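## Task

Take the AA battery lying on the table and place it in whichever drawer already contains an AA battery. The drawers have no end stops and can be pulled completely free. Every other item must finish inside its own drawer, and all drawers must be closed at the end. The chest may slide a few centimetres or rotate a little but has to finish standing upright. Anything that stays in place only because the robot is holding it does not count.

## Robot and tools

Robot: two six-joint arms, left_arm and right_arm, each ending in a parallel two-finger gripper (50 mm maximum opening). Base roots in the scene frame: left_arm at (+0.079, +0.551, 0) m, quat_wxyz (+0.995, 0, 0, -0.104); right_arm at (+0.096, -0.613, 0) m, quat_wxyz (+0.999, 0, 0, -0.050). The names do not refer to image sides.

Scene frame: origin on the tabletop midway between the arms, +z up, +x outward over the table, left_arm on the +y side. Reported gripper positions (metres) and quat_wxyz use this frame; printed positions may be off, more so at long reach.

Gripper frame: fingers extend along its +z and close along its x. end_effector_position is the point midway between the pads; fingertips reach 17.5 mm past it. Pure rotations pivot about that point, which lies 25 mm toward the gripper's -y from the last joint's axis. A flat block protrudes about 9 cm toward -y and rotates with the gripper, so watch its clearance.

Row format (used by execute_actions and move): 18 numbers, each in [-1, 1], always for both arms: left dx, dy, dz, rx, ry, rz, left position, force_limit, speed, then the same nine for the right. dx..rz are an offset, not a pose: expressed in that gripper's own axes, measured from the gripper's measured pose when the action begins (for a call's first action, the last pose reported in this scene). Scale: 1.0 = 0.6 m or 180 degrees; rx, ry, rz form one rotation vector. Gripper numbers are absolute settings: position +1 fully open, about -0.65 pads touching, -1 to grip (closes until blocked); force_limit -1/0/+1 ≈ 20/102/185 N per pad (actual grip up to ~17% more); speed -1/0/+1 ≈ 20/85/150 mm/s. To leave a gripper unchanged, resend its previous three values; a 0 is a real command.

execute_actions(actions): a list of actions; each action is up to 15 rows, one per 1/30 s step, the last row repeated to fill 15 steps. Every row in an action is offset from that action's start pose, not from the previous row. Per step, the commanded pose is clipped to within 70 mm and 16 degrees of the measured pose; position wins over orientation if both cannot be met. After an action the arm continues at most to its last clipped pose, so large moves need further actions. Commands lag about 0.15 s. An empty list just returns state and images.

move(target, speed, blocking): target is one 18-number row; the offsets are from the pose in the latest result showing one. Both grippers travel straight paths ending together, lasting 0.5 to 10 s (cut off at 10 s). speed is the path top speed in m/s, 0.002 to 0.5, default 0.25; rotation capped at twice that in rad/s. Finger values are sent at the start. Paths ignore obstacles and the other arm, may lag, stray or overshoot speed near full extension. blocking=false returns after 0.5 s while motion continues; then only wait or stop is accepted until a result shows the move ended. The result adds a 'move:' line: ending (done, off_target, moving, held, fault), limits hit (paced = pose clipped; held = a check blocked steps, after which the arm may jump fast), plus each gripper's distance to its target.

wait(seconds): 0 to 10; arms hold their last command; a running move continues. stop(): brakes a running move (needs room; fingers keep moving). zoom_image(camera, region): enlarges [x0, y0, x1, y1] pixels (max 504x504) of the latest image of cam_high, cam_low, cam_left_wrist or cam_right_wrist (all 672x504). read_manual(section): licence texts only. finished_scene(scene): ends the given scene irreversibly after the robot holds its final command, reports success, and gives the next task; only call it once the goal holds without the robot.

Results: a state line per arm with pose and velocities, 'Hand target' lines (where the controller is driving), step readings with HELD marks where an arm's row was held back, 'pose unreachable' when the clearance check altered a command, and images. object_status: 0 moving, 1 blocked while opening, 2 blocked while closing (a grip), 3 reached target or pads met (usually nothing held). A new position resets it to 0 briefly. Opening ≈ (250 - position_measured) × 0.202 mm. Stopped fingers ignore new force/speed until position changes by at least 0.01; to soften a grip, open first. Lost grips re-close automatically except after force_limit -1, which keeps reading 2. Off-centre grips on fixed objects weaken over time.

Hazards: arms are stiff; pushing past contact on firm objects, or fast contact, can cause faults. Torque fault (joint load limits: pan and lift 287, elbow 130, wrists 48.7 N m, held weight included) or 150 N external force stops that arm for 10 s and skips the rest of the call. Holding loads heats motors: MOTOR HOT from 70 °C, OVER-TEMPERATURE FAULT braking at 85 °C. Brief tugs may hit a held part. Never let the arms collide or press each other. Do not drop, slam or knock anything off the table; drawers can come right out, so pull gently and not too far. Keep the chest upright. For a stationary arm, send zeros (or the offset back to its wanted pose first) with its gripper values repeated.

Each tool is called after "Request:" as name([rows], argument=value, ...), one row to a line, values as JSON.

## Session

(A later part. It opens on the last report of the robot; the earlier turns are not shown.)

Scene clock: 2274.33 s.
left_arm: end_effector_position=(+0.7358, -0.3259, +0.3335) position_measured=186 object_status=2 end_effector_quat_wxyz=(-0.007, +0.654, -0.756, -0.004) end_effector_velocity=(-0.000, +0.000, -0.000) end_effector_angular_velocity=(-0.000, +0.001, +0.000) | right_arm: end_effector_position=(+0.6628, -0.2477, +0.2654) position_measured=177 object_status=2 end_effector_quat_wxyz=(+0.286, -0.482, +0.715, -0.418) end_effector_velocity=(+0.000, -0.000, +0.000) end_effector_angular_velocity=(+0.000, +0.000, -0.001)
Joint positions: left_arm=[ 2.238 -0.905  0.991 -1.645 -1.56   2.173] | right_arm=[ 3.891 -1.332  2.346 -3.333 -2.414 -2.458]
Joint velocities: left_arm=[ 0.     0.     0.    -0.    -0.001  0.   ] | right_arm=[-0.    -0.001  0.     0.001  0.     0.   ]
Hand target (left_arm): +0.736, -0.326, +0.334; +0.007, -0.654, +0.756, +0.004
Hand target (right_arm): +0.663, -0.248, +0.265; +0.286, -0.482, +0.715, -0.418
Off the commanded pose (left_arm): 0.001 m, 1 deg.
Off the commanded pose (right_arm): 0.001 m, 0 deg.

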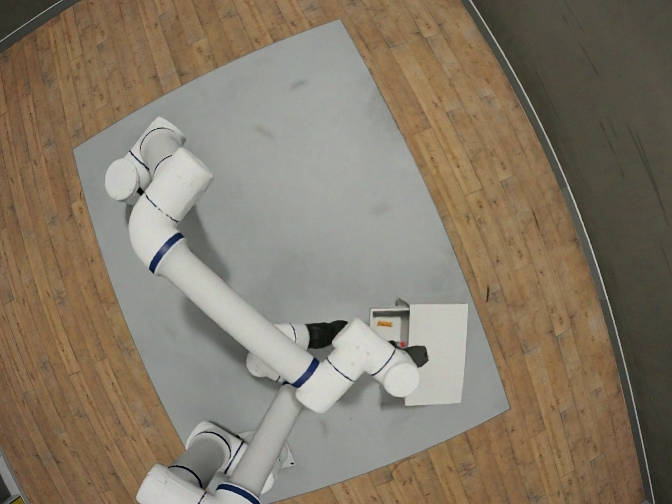

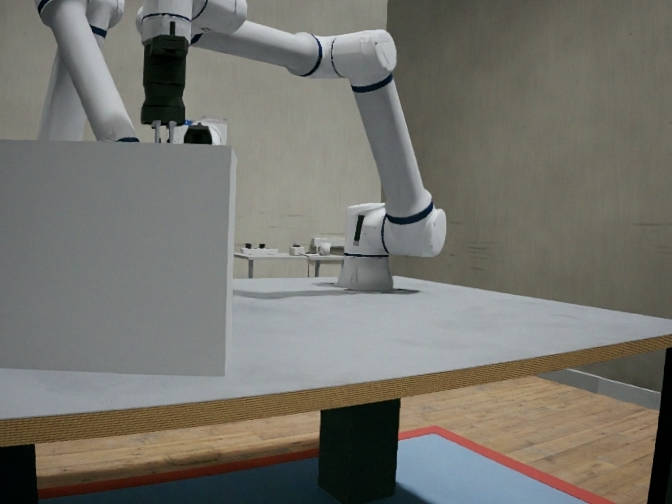

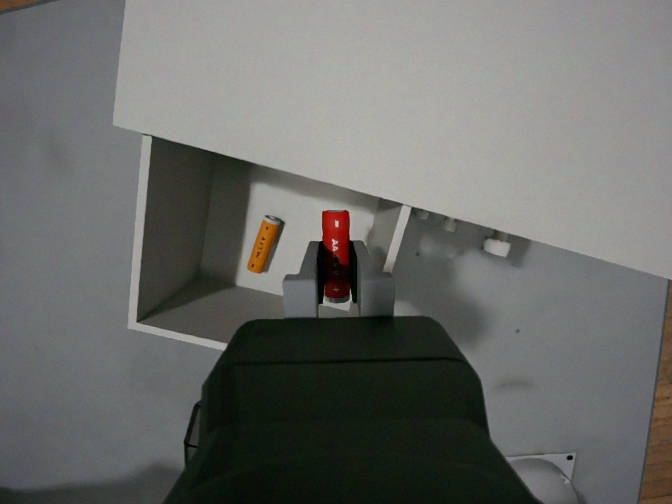

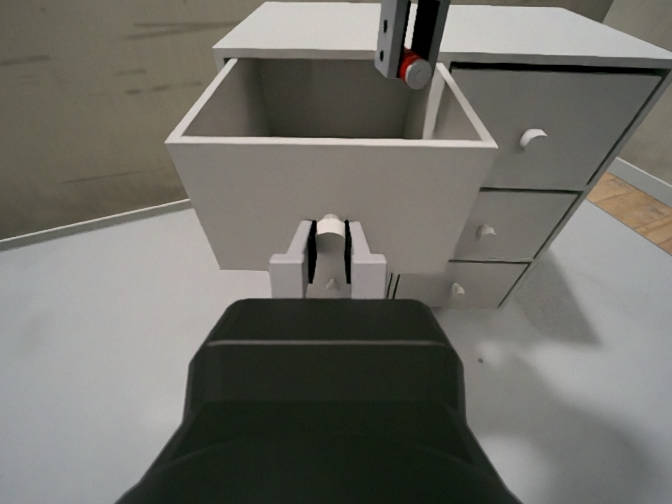

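Request:
execute_actions([
  [[-0.0003,-0.0001,0.0013,0,0.0001,0.0009,-1,-0.5,0.5,0,0,0,0,0,0,-1,-0.5,1],[-0.0012,-0.0003,0.005,0,0.0002,0.0036,-1,-0.5,0.5,0,0,0,0,0,0,-1,-0.5,1],[-0.0026,-0.0006,0.0107,0,0.0005,0.0077,-1,-0.5,0.5,0,0,0,0,0,0,-1,-0.5,1],[-0.0044,-0.0011,0.0181,0,0.0009,0.013,-1,-0.5,0.5,0,0,0,0,0,0,-1,-0.5,1],[-0.0065,-0.0016,0.0268,0,0.0013,0.0193,-1,-0.5,0.5,0,0,0,0,0,0,-1,-0.5,1],[-0.0088,-0.0021,0.0364,0,0.0018,0.0262,-1,-0.5,0.5,0,0,0,0,0,0,-1,-0.5,1],[-0.0113,-0.0027,0.0465,0,0.0023,0.0335,-1,-0.5,0.5,0,0,0,0,0,0,-1,-0.5,1],[-0.0138,-0.0033,0.0568,0,0.0027,0.0409,-1,-0.5,0.5,0,0,0,0,0,0,-1,-0.5,1],[-0.0163,-0.0039,0.0669,0,0.0032,0.0482,-1,-0.5,0.5,0,0,0,0,0,0,-1,-0.5,1],[-0.0186,-0.0044,0.0765,0,0.0037,0.0551,-1,-0.5,0.5,0,0,0,0,0,0,-1,-0.5,1],[-0.0207,-0.0049,0.0852,0,0.0041,0.0614,-1,-0.5,0.5,0,0,0,0,0,0,-1,-0.5,1],[-0.0225,-0.0054,0.0926,0,0.0045,0.0667,-1,-0.5,0.5,0,0,0,0,0,0,-1,-0.5,1],[-0.0239,-0.0057,0.0983,0,0.0048,0.0708,-1,-0.5,0.5,0,0,0,0,0,0,-1,-0.5,1],[-0.0248,-0.0059,0.102,0,0.0049,0.0735,-1,-0.5,0.5,0,0,0,0,0,0,-1,-0.5,1],[-0.0251,-0.006,0.1033,0,0.005,0.0744,-1,-0.5,0.5,0,0,0,0,0,0,-1,-0.5,1]],
])

Request:
wait(seconds=0.3)

Scene clock: 2394.83 s.
left_arm: end_effector_position=(+0.7404, -0.3137, +0.2855) position_measured=186 object_status=2 end_effector_quat_wxyz=(+0.002, -0.584, +0.812, +0.003) end_effector_velocity=(+0.010, +0.026, -0.104) end_effector_angular_velocity=(-0.031, +0.009, -0.393) | right_arm: end_effector_position=(+0.6628, -0.2477, +0.2654) position_measured=177 object_status=2 end_effector_quat_wxyz=(+0.286, -0.482, +0.715, -0.418) end_effector_velocity=(-0.000, +0.000, +0.001) end_effector_angular_velocity=(+0.002, -0.002, +0.001)
Joint positions: left_arm=[ 2.252 -0.914  1.092 -1.741 -1.567  2.365] | right_arm=[ 3.891 -1.332  2.346 -3.333 -2.414 -2.458]
Joint velocities: left_arm=[ 0.032 -0.015  0.215 -0.226 -0.02   0.426] | right_arm=[ 0.001 -0.002 -0.    -0.001 -0.     0.   ]
Hand target (left_arm): +0.742, -0.310, +0.272; +0.001, -0.563, +0.827, +0.001
Hand target (right_arm): +0.663, -0.248, +0.265; +0.286, -0.482, +0.715, -0.418
Off the commanded pose (left_arm): 0.014 m, 3 deg.
Off the commanded pose (right_arm): 0.000 m, 0 deg.
Step readings (end_effector_position):
0: left_arm (+0.7358, -0.3259, +0.3335) | right_arm (+0.6628, -0.2477, +0.2654)
1: left_arm (+0.7358, -0.3259, +0.3335) | right_arm (+0.6628, -0.2477, +0.2654)
2: left_arm (+0.7359, -0.3258, +0.3333) | right_arm (+0.6628, -0.2477, +0.2654)
4: left_arm (+0.7361, -0.3253, +0.3311) | right_arm (+0.6628, -0.2477, +0.2654)
8: left_arm (+0.7373, -0.3220, +0.3182) | right_arm (+0.6628, -0.2477, +0.2654)
15: end_effector_position above

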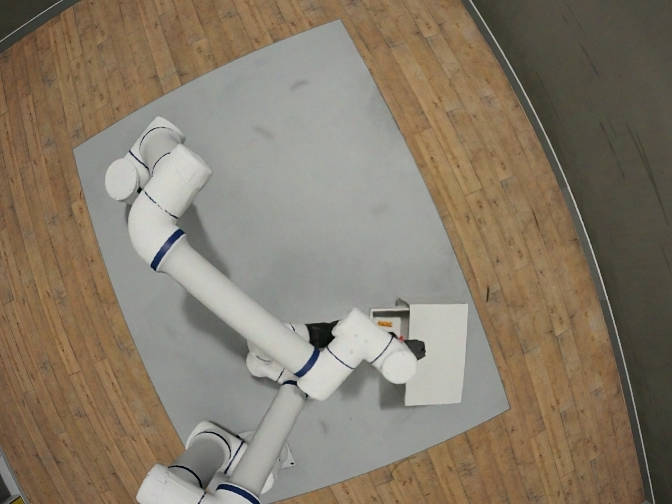

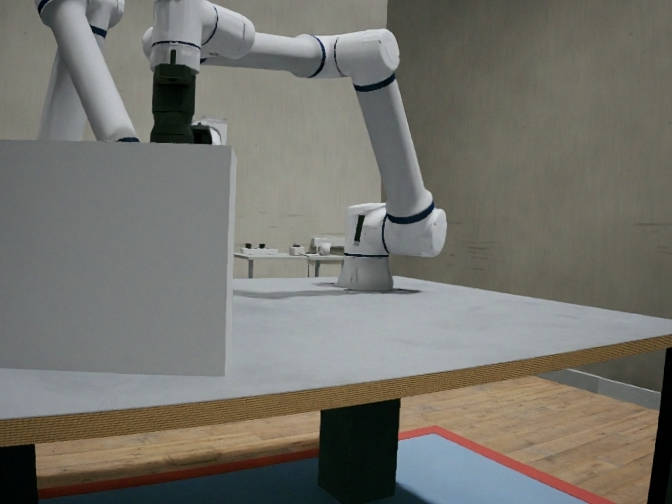

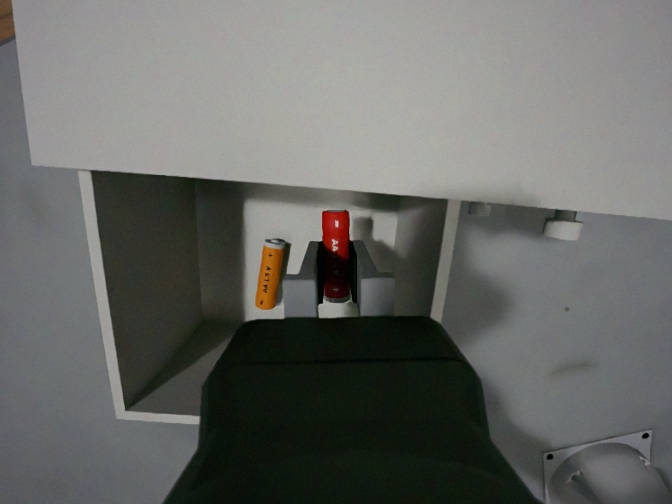

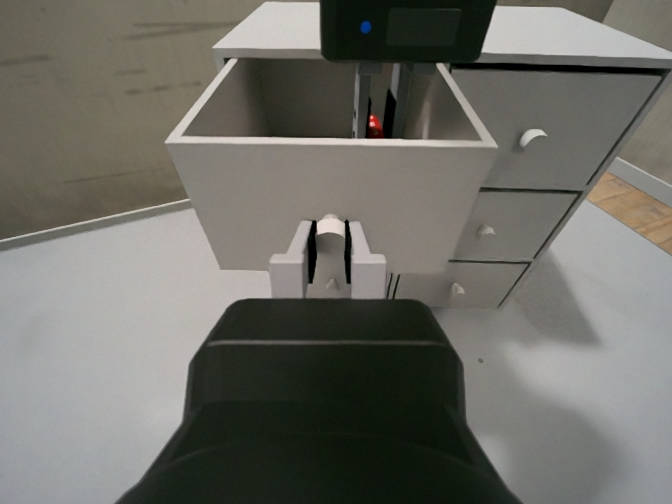

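Scene clock: 2395.13 s.
left_arm: end_effector_position=(+0.7416, -0.3106, +0.2734) position_measured=186 object_status=2 end_effector_quat_wxyz=(+0.001, -0.565, +0.825, +0.001) end_effector_velocity=(+0.001, +0.003, -0.010) end_effector_angular_velocity=(-0.003, +0.001, -0.037) | right_arm: end_effector_position=(+0.6628, -0.2477, +0.2654) position_measured=177 object_status=2 end_effector_quat_wxyz=(+0.286, -0.482, +0.715, -0.418) end_effector_velocity=(-0.000, -0.000, -0.000) end_effector_angular_velocity=(-0.000, +0.001, -0.000)
Joint positions: left_arm=[ 2.256 -0.916  1.117 -1.769 -1.569  2.416] | right_arm=[ 3.891 -1.332  2.346 -3.333 -2.414 -2.458]
Joint velocities: left_arm=[ 0.003 -0.001  0.02  -0.022 -0.002  0.04 ] | right_arm=[-0.    -0.     0.     0.001  0.     0.   ]
Hand target (left_arm): +0.742, -0.310, +0.272; +0.001, -0.563, +0.827, +0.001
Hand target (right_arm): +0.663, -0.248, +0.265; +0.286, -0.482, +0.715, -0.418
Off the commanded pose (left_arm): 0.002 m, 0 deg.
Off the commanded pose (right_arm): 0.000 m, 0 deg.
wait: 0.30 s; no rest

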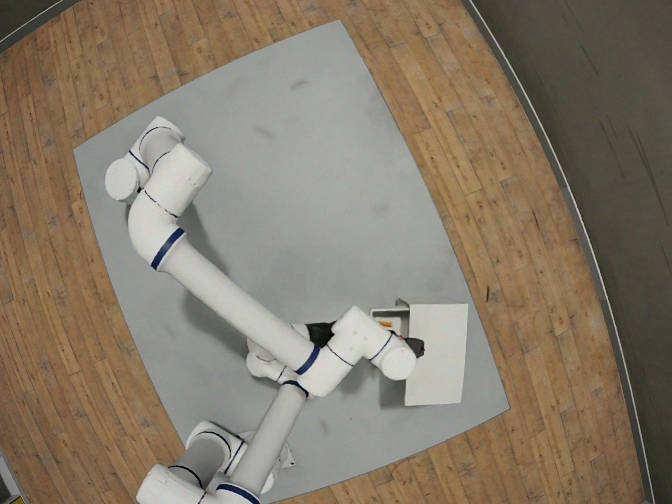

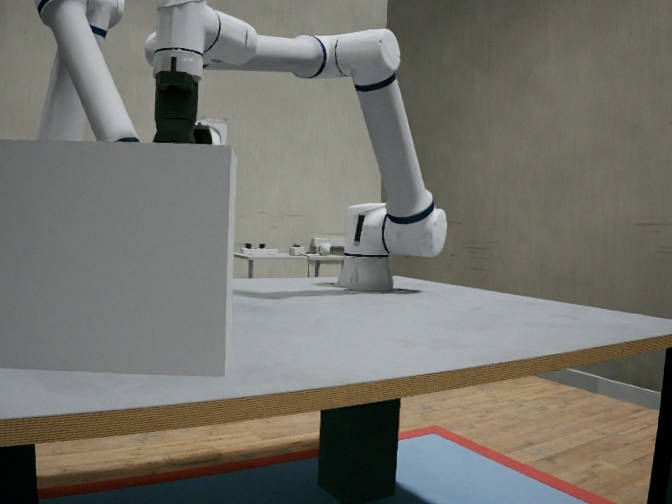

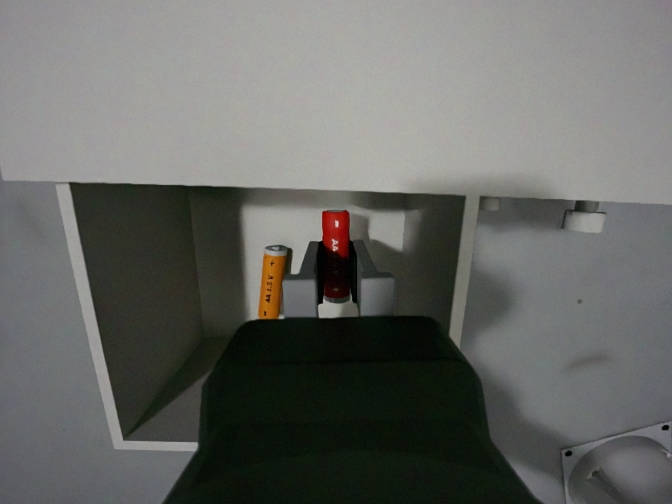

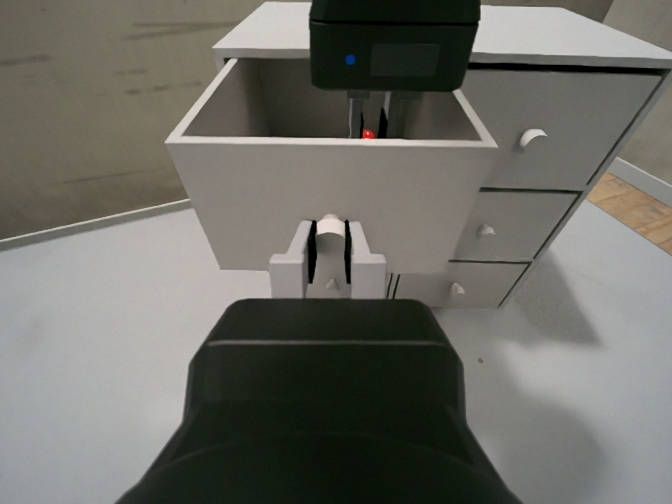

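Request:
execute_actions(actions=[])

Request:
zoom_image(camera="cam_left_wrist", region=[40, 150, 520, 460])

Request:
zoom_image(camera="cam_right_wrist", region=[160, 0, 520, 200])

Request:
zoom_image(camera="cam_low", region=[60, 0, 340, 160])

Scene clock: 2401.77 s.
left_arm: end_effector_position=(+0.7417, -0.3102, +0.2720) position_measured=186 object_status=2 end_effector_quat_wxyz=(+0.001, -0.563, +0.827, +0.001) end_effector_velocity=(-0.001, +0.000, -0.000) end_effector_angular_velocity=(+0.001, +0.000, -0.000) | right_arm: end_effector_position=(+0.6628, -0.2477, +0.2654) position_measured=177 object_status=2 end_effector_quat_wxyz=(+0.286, -0.482, +0.715, -0.418) end_effector_velocity=(+0.000, +0.000, +0.001) end_effector_angular_velocity=(+0.001, -0.002, +0.001)
Joint positions: left_arm=[ 2.256 -0.917  1.12  -1.771 -1.569  2.422] | right_arm=[ 3.891 -1.332  2.346 -3.333 -2.414 -2.458]
Joint velocities: left_arm=[-0.    -0.     0.     0.001  0.    -0.   ] | right_arm=[ 0.    -0.    -0.    -0.002  0.    -0.001]
Hand target (left_arm): +0.742, -0.310, +0.272; +0.001, -0.563, +0.827, +0.001
Hand target (right_arm): +0.663, -0.248, +0.265; +0.286, -0.482, +0.715, -0.418
Off the commanded pose (left_arm): 0.000 m, 0 deg.
Off the commanded pose (right_arm): 0.000 m, 0 deg.

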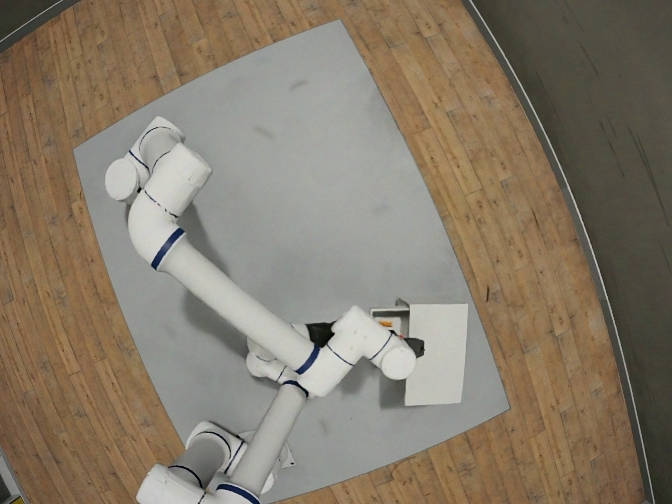

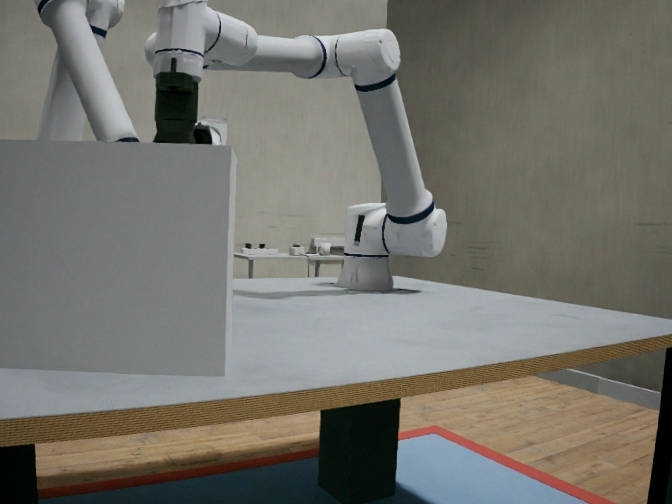

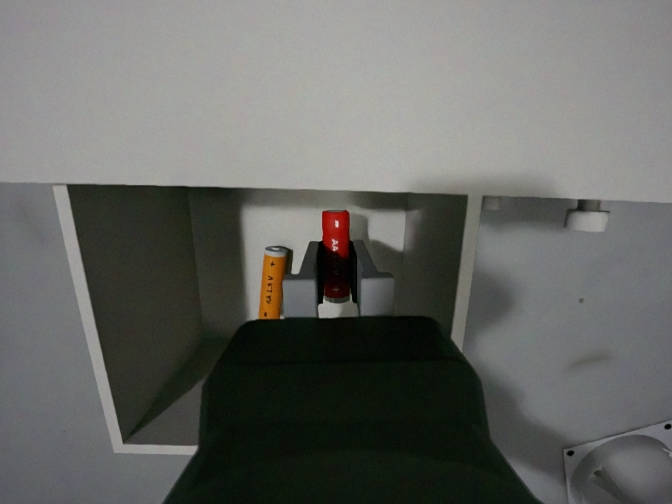

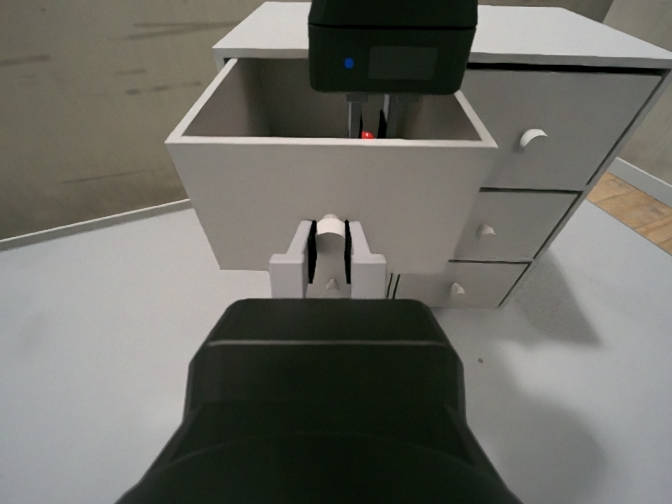

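Region (40, 150, 520, 460) of cam_left_wrist's 672x504 image, scaled by 1.050, with more detail than that image has; it fills the top 326 rows of this view, and the rest is white.

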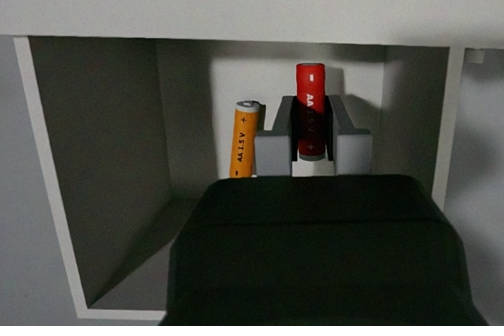

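Region (160, 0, 520, 200) of cam_right_wrist's 672x504 image, scaled by 1.400, with more detail than that image has.

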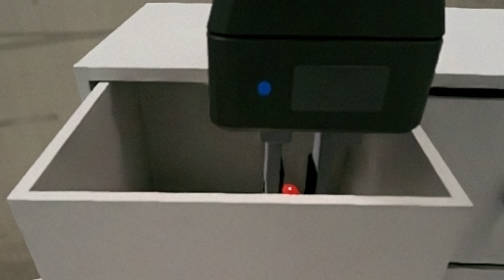

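Region (60, 0, 340, 160) of cam_low's 672x504 image, scaled by 1.800, with more detail than that image has; it fills the top 288 rows of this view, and the rest is white.

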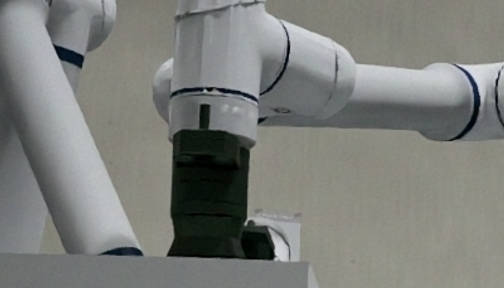

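Request:
zoom_image(camera="cam_left_wrist", region=[240, 190, 420, 330])

Region (240, 190, 420, 330) of cam_left_wrist's 672x504 image, scaled by 2.800, with more detail than that image has.

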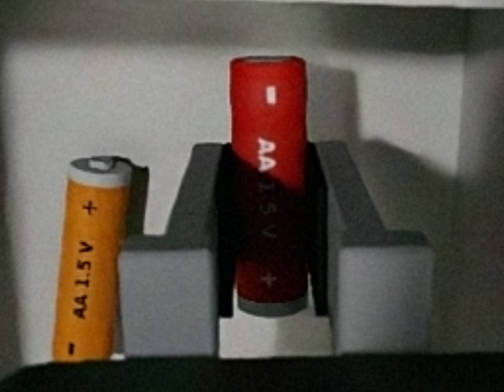

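Request:
execute_actions([
  [[0,0,0.001,0,0,0,-1,-0.5,0.5,0,0,0,0,0,0,-1,-0.5,1],[0,0,0.0036,0,0,0,-1,-0.5,0.5,0,0,0,0,0,0,-1,-0.5,1],[0,0,0.0076,0,0,0,-1,-0.5,0.5,0,0,0,0,0,0,-1,-0.5,1],[0,0,0.0123,0,0,0,-1,-0.5,0.5,0,0,0,0,0,0,-1,-0.5,1],[0,0,0.0175,0,0,0,-1,-0.5,0.5,0,0,0,0,0,0,-1,-0.5,1],[0,0,0.0227,0,0,0,-1,-0.5,0.5,0,0,0,0,0,0,-1,-0.5,1],[0,0,0.0274,0,0,0,-1,-0.5,0.5,0,0,0,0,0,0,-1,-0.5,1],[0,0,0.0314,0,0,0,-1,-0.5,0.5,0,0,0,0,0,0,-1,-0.5,1],[0,0,0.034,0,0,0,-1,-0.5,0.5,0,0,0,0,0,0,-1,-0.5,1],[0,0,0.035,0,0,0,-1,-0.5,0.5,0,0,0,0,0,0,-1,-0.5,1],[0,0,0.035,0,0,0,-1,-0.5,0.5,0,0,0,0,0,0,-1,-0.5,1],[0,0,0.035,0,0,0,-1,-0.5,0.5,0,0,0,0,0,0,-1,-0.5,1],[0,0,0.035,0,0,0,-1,-0.5,0.5,0,0,0,0,0,0,-1,-0.5,1],[0,0,0.035,0,0,0,-1,-0.5,0.5,0,0,0,0,0,0,-1,-0.5,1],[0,0,0.035,0,0,0,-1,-0.5,0.5,0,0,0,0,0,0,-1,-0.5,1]],
])

Scene clock: 2463.93 s.
left_arm: end_effector_position=(+0.7417, -0.3102, +0.2531) position_measured=186 object_status=2 end_effector_quat_wxyz=(+0.001, -0.563, +0.827, +0.001) end_effector_velocity=(+0.000, +0.000, -0.016) end_effector_angular_velocity=(+0.000, -0.000, +0.000) | right_arm: end_effector_position=(+0.6628, -0.2477, +0.2654) position_measured=177 object_status=2 end_effector_quat_wxyz=(+0.286, -0.482, +0.715, -0.418) end_effector_velocity=(-0.000, +0.001, +0.000) end_effector_angular_velocity=(+0.001, -0.001, +0.001)
Joint positions: left_arm=[ 2.256 -0.909  1.142 -1.8   -1.57   2.422] | right_arm=[ 3.891 -1.332  2.346 -3.333 -2.414 -2.458]
Joint velocities: left_arm=[ 0.     0.006  0.018 -0.024  0.    -0.   ] | right_arm=[ 0.001 -0.    -0.    -0.001  0.     0.   ]
Hand target (left_arm): +0.742, -0.310, +0.251; +0.001, -0.563, +0.827, +0.001
Hand target (right_arm): +0.663, -0.248, +0.265; +0.286, -0.482, +0.715, -0.418
Off the commanded pose (left_arm): 0.002 m, 0 deg.
Off the commanded pose (right_arm): 0.000 m, 0 deg.
Step readings (end_effector_position):
0: left_arm (+0.7417, -0.3102, +0.2720) | right_arm (+0.6628, -0.2477, +0.2654)
1: left_arm (+0.7417, -0.3102, +0.2720) | right_arm (+0.6628, -0.2477, +0.2654)
2: left_arm (+0.7417, -0.3102, +0.2719) | right_arm (+0.6628, -0.2477, +0.2654)
4: left_arm (+0.7417, -0.3103, +0.2706) | right_arm (+0.6628, -0.2477, +0.2654)
8: left_arm (+0.7417, -0.3102, +0.2626) | right_arm (+0.6628, -0.2477, +0.2654)
15: end_effector_position above

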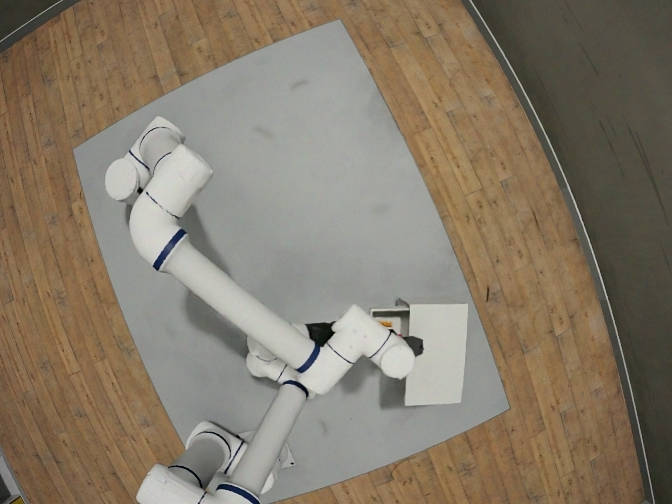

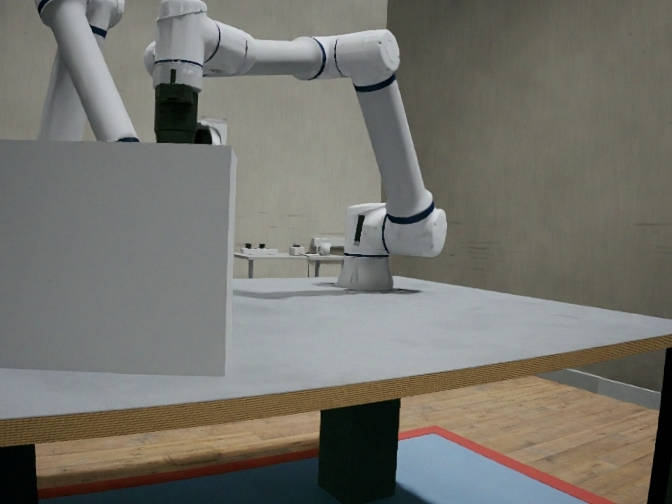

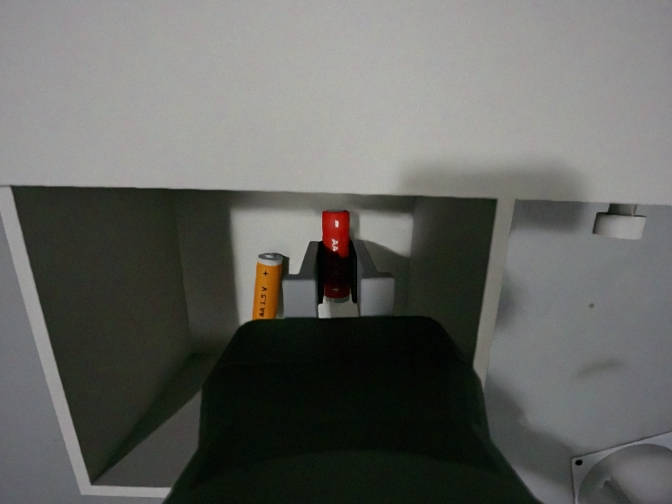

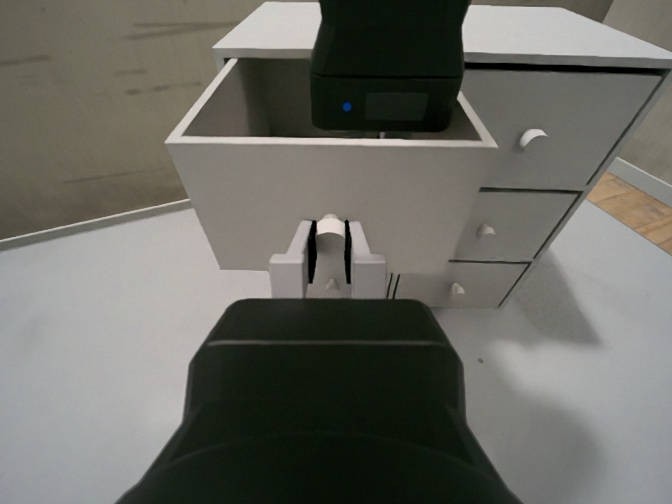

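Request:
execute_actions(actions=[])

Request:
zoom_image(camera="cam_left_wrist", region=[240, 190, 420, 330])

Request:
zoom_image(camera="cam_right_wrist", region=[160, 0, 520, 200])

Scene clock: 2469.80 s.
left_arm: end_effector_position=(+0.7417, -0.3102, +0.2510) position_measured=186 object_status=2 end_effector_quat_wxyz=(+0.001, -0.563, +0.827, +0.001) end_effector_velocity=(-0.000, -0.001, +0.000) end_effector_angular_velocity=(-0.001, -0.001, -0.001) | right_arm: end_effector_position=(+0.6628, -0.2477, +0.2654) position_measured=177 object_status=2 end_effector_quat_wxyz=(+0.286, -0.482, +0.715, -0.418) end_effector_velocity=(-0.000, -0.000, +0.000) end_effector_angular_velocity=(+0.000, -0.000, +0.000)
Joint positions: left_arm=[ 2.256 -0.908  1.144 -1.804 -1.57   2.422] | right_arm=[ 3.891 -1.332  2.346 -3.333 -2.414 -2.458]
Joint velocities: left_arm=[-0.001 -0.    -0.    -0.001  0.001  0.   ] | right_arm=[ 0.    -0.     0.    -0.001 -0.    -0.   ]
Hand target (left_arm): +0.742, -0.310, +0.251; +0.001, -0.563, +0.827, +0.001
Hand target (right_arm): +0.663, -0.248, +0.265; +0.286, -0.482, +0.715, -0.418
Off the commanded pose (left_arm): 0.000 m, 0 deg.
Off the commanded pose (right_arm): 0.000 m, 0 deg.

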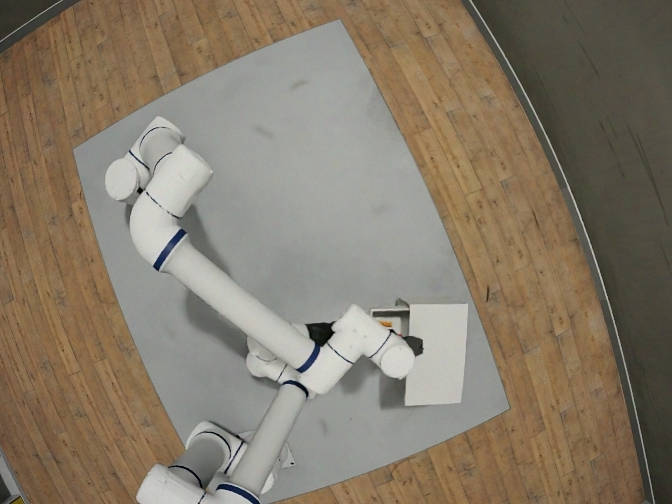

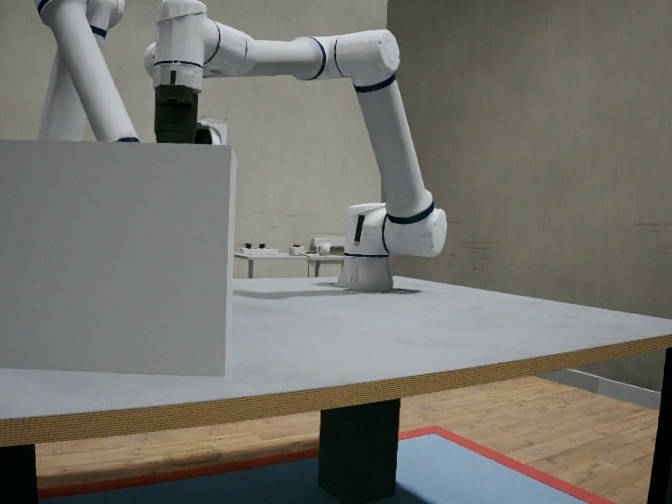

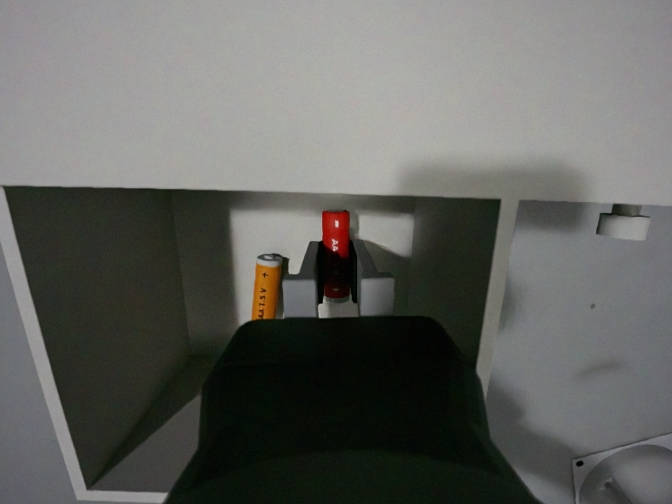

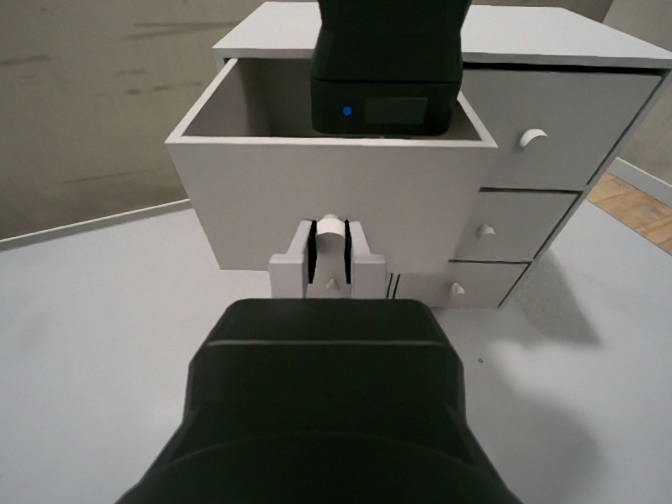

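Region (240, 190, 420, 330) of cam_left_wrist's 672x504 image, scaled by 2.800, with more detail than that image has.

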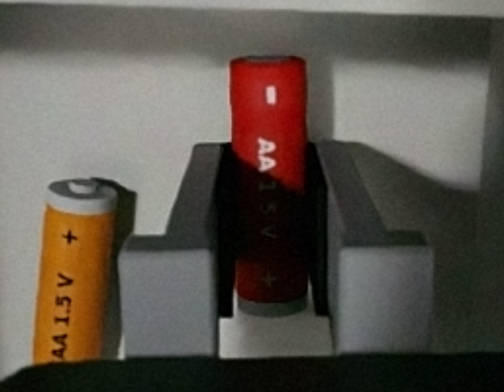

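Region (160, 0, 520, 200) of cam_right_wrist's 672x504 image, scaled by 1.400, with more detail than that image has.

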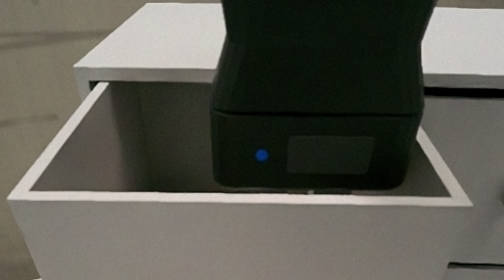

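Request:
execute_actions([
  [[0,0,0,0,0,0,0.15,-0.5,0,0,0,0,0,0,0,-1,-0.5,1],[0,0,0,0,0,0,0.15,-0.5,0,0,0,0,0,0,0,-1,-0.5,1],[0,0,0,0,0,0,0.15,-0.5,0,0,0,0,0,0,0,-1,-0.5,1],[0,0,0,0,0,0,0.15,-0.5,0,0,0,0,0,0,0,-1,-0.5,1],[0,0,0,0,0,0,0.15,-0.5,0,0,0,0,0,0,0,-1,-0.5,1],[0,0,0,0,0,0,0.15,-0.5,0,0,0,0,0,0,0,-1,-0.5,1],[0,0,-0.0017,0,0,0,0.15,-0.5,0,0,0,0,0,0,0,-1,-0.5,1],[0,0,-0.0063,0,0,0,0.15,-0.5,0,0,0,0,0,0,0,-1,-0.5,1],[0,0,-0.013,0,0,0,0.15,-0.5,0,0,0,0,0,0,0,-1,-0.5,1],[0,0,-0.0209,0,0,0,0.15,-0.5,0,0,0,0,0,0,0,-1,-0.5,1],[0,0,-0.0292,0,0,0,0.15,-0.5,0,0,0,0,0,0,0,-1,-0.5,1],[0,0,-0.037,0,0,0,0.15,-0.5,0,0,0,0,0,0,0,-1,-0.5,1],[0,0,-0.0437,0,0,0,0.15,-0.5,0,0,0,0,0,0,0,-1,-0.5,1],[0,0,-0.0483,0,0,0,0.15,-0.5,0,0,0,0,0,0,0,-1,-0.5,1],[0,0,-0.05,0,0,0,0.15,-0.5,0,0,0,0,0,0,0,-1,-0.5,1]],
])

Scene clock: 2536.73 s.
left_arm: end_effector_position=(+0.7418, -0.3102, +0.2696) position_measured=130 object_status=3 end_effector_quat_wxyz=(+0.001, -0.563, +0.827, +0.001) end_effector_velocity=(+0.000, -0.001, +0.090) end_effector_angular_velocity=(-0.005, -0.003, +0.000) | right_arm: end_effector_position=(+0.6628, -0.2477, +0.2654) position_measured=177 object_status=2 end_effector_quat_wxyz=(+0.286, -0.482, +0.715, -0.418) end_effector_velocity=(+0.001, -0.001, -0.001) end_effector_angular_velocity=(-0.001, +0.001, -0.001)
Joint positions: left_arm=[ 2.256 -0.916  1.123 -1.776 -1.569  2.422] | right_arm=[ 3.891 -1.332  2.346 -3.333 -2.414 -2.458]
Joint velocities: left_arm=[-0.    -0.034 -0.103  0.131  0.001 -0.001] | right_arm=[-0.001  0.001  0.    -0.     0.    -0.   ]
Hand target (left_arm): +0.742, -0.310, +0.281; +0.001, -0.563, +0.827, +0.001
Hand target (right_arm): +0.663, -0.248, +0.265; +0.286, -0.482, +0.715, -0.418
Off the commanded pose (left_arm): 0.011 m, 0 deg.
Off the commanded pose (right_arm): 0.000 m, 0 deg.
Step readings (end_effector_position):
0: left_arm (+0.7417, -0.3102, +0.2510) | right_arm (+0.6628, -0.2477, +0.2654)
1: left_arm (+0.7417, -0.3102, +0.2510) | right_arm (+0.6628, -0.2477, +0.2654)
2: left_arm (+0.7417, -0.3102, +0.2510) | right_arm (+0.6628, -0.2477, +0.2654)
4: left_arm (+0.7417, -0.3102, +0.2510) | right_arm (+0.6628, -0.2477, +0.2654)
8: left_arm (+0.7417, -0.3101, +0.2510) | right_arm (+0.6628, -0.2477, +0.2654)
15: end_effector_position above

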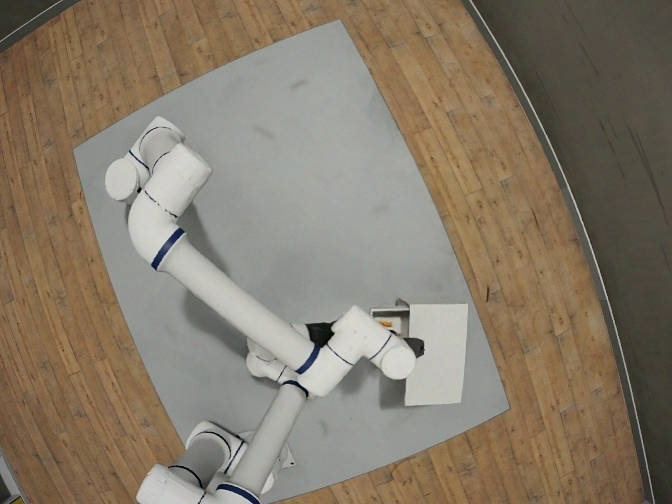

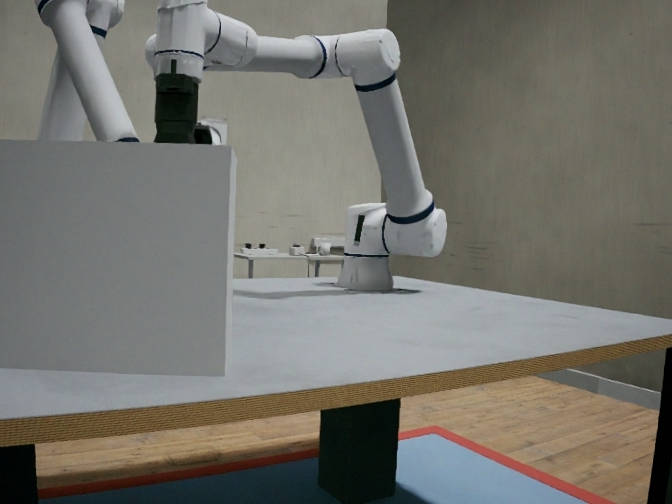

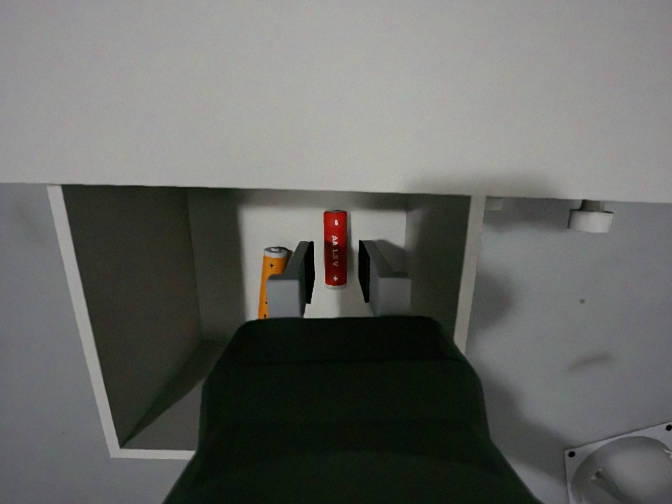

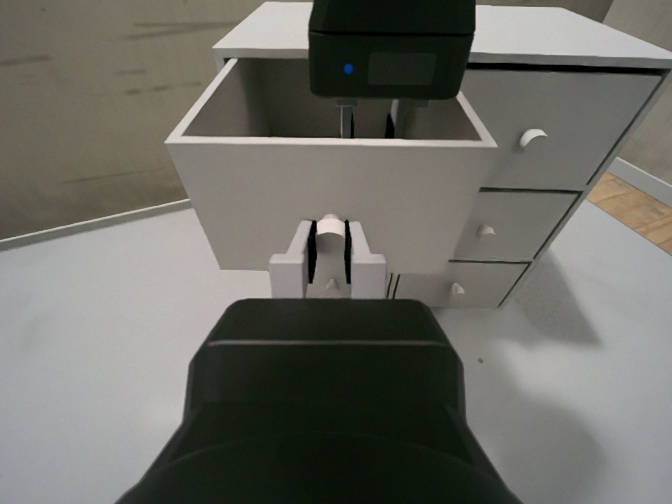

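Request:
move(target=[0,-0.05,-0.1857,0,0,0,0.15,-0.5,0,-0.0018,-0.0948,0.1684,0,0,0,-1,-0.5,1], speed=0.22)

Scene clock: 2559.27 s.
left_arm: end_effector_position=(+0.7693, -0.3215, +0.3807) position_measured=130 object_status=3 end_effector_quat_wxyz=(+0.001, -0.563, +0.827, +0.001) end_effector_velocity=(+0.001, -0.001, +0.003) end_effector_angular_velocity=(-0.002, -0.001, +0.000) | right_arm: end_effector_position=(+0.7706, -0.2896, +0.2656) position_measured=177 object_status=2 end_effector_quat_wxyz=(+0.286, -0.482, +0.715, -0.418) end_effector_velocity=(+0.002, -0.000, +0.001) end_effector_angular_velocity=(-0.001, -0.000, +0.002)
Joint positions: left_arm=[ 2.274 -0.887  0.88  -1.561 -1.569  2.44 ] | right_arm=[ 3.722 -1.258  2.262 -3.439 -2.293 -2.622]
Joint velocities: left_arm=[ 0.001  0.002 -0.01   0.005 -0.     0.001] | right_arm=[-0.003  0.001 -0.003 -0.001  0.003 -0.005]
Hand target (left_arm): +0.769, -0.322, +0.381; +0.001, -0.563, +0.827, +0.001
Hand target (right_arm): +0.771, -0.290, +0.266; +0.286, -0.482, +0.715, -0.418
Off the commanded pose (left_arm): 0.000 m, 0 deg.
Off the commanded pose (right_arm): 0.000 m, 0 deg.
move: done

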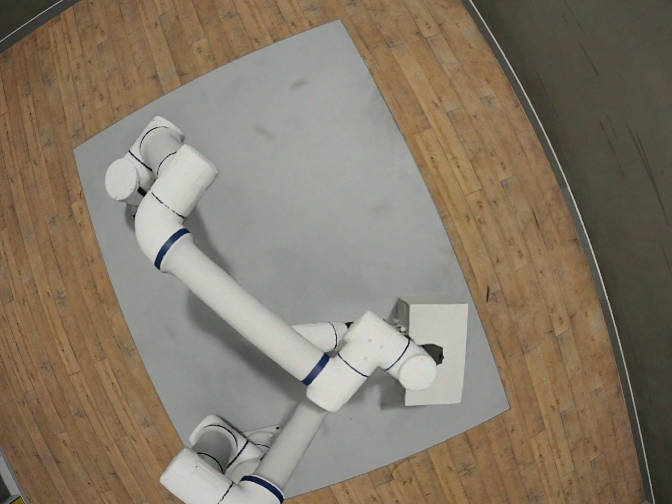

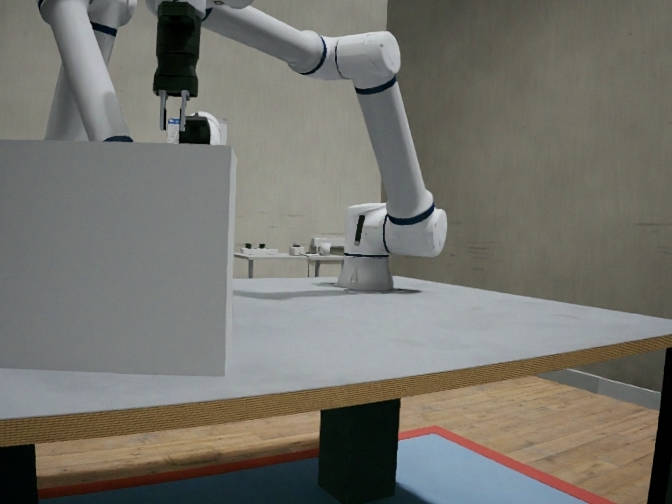

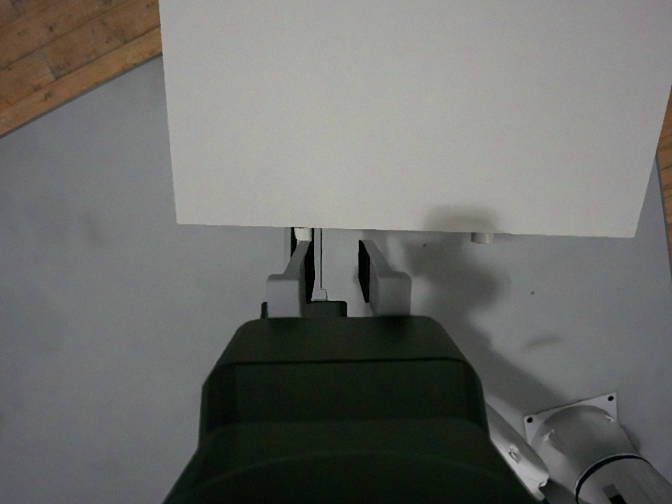

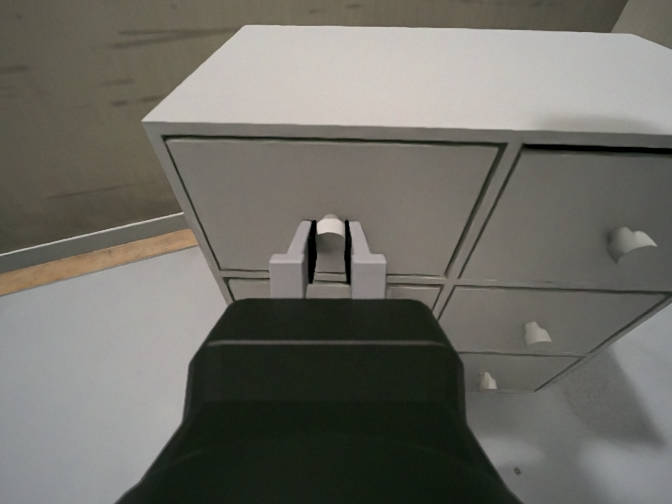

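Request:
zoom_image(camera="cam_right_wrist", region=[130, 100, 560, 300])

Request:
zoom_image(camera="cam_left_wrist", region=[160, 190, 660, 320])

Request:
zoom_image(camera="cam_high", region=[360, 280, 490, 420])

Region (130, 100, 560, 300) of cam_right_wrist's 672x504 image, scaled by 1.172, with more detail than that image has; it fills the top 234 rows of this view, and the rest is white.

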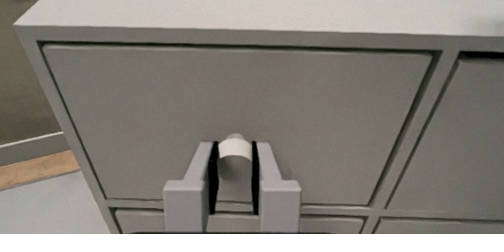

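Region (160, 190, 660, 320) of cam_left_wrist's 672x504 image, scaled by 1.008, with more detail than that image has; it fills the top 131 rows of this view, and the rest is white.

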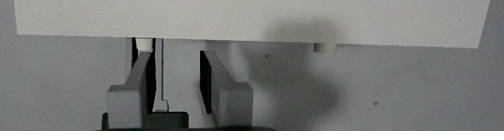

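Region (360, 280, 490, 420) of cam_high's 672x504 image, scaled by 3.600, with more detail than that image has; it fills the left 468 columns of this view, and the rest is white.

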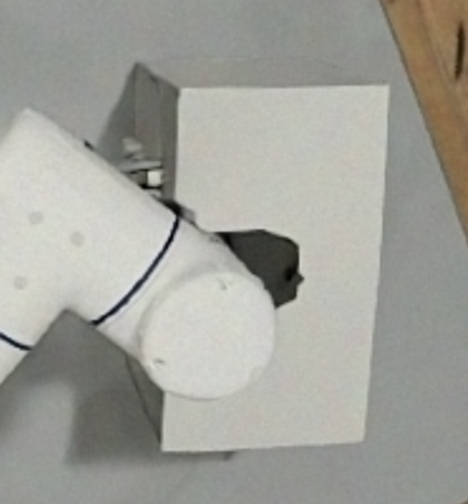

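Request:
zoom_image(camera="cam_right_wrist", region=[420, 110, 620, 300])

Request:
zoom_image(camera="cam_right_wrist", region=[130, 100, 300, 300])

Region (420, 110, 620, 300) of cam_right_wrist's 672x504 image, scaled by 2.520, with more detail than that image has; it fills the top 479 rows of this view, and the rest is white.

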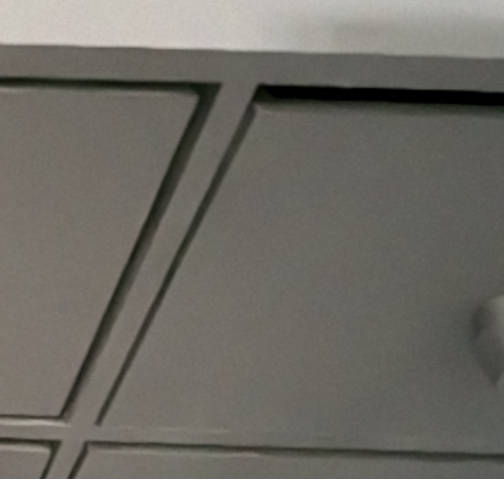

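Region (130, 100, 300, 300) of cam_right_wrist's 672x504 image, scaled by 2.520, with more detail than that image has; it fills the left 428 columns of this view, and the rest is white.

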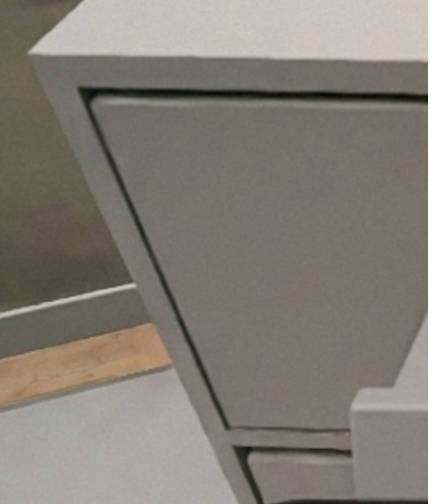

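Request:
zoom_image(camera="cam_left_wrist", region=[270, 210, 520, 270])

Region (270, 210, 520, 270) of cam_left_wrist's 672x504 image, scaled by 2.016, with more detail than that image has; it fills the top 121 rows of this view, and the rest is white.

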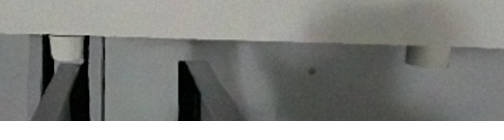

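Request:
zoom_image(camera="cam_right_wrist", region=[150, 115, 230, 175])

Request:
zoom_image(camera="cam_right_wrist", region=[470, 125, 550, 185])

Region (150, 115, 230, 175) of cam_right_wrist's 672x504 image, scaled by 6.300, with more detail than that image has; it fills the top 378 rows of this view, and the rest is white.

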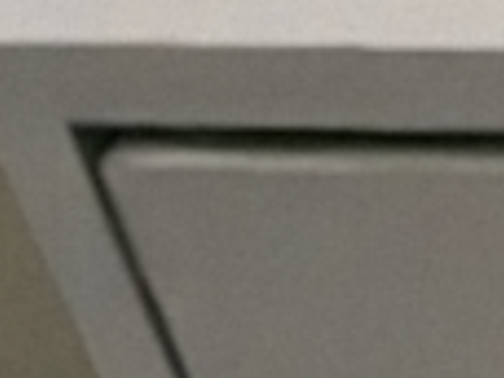

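Region (470, 125, 550, 185) of cam_right_wrist's 672x504 image, scaled by 6.300, with more detail than that image has; it fills the top 378 rows of this view, and the rest is white.

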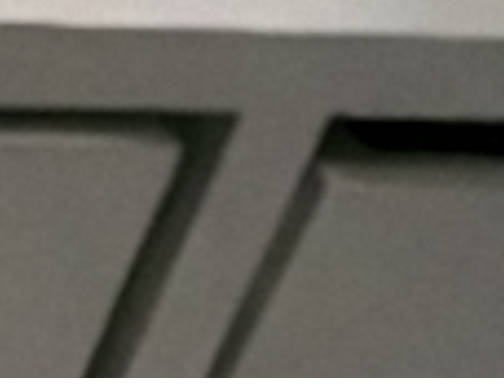

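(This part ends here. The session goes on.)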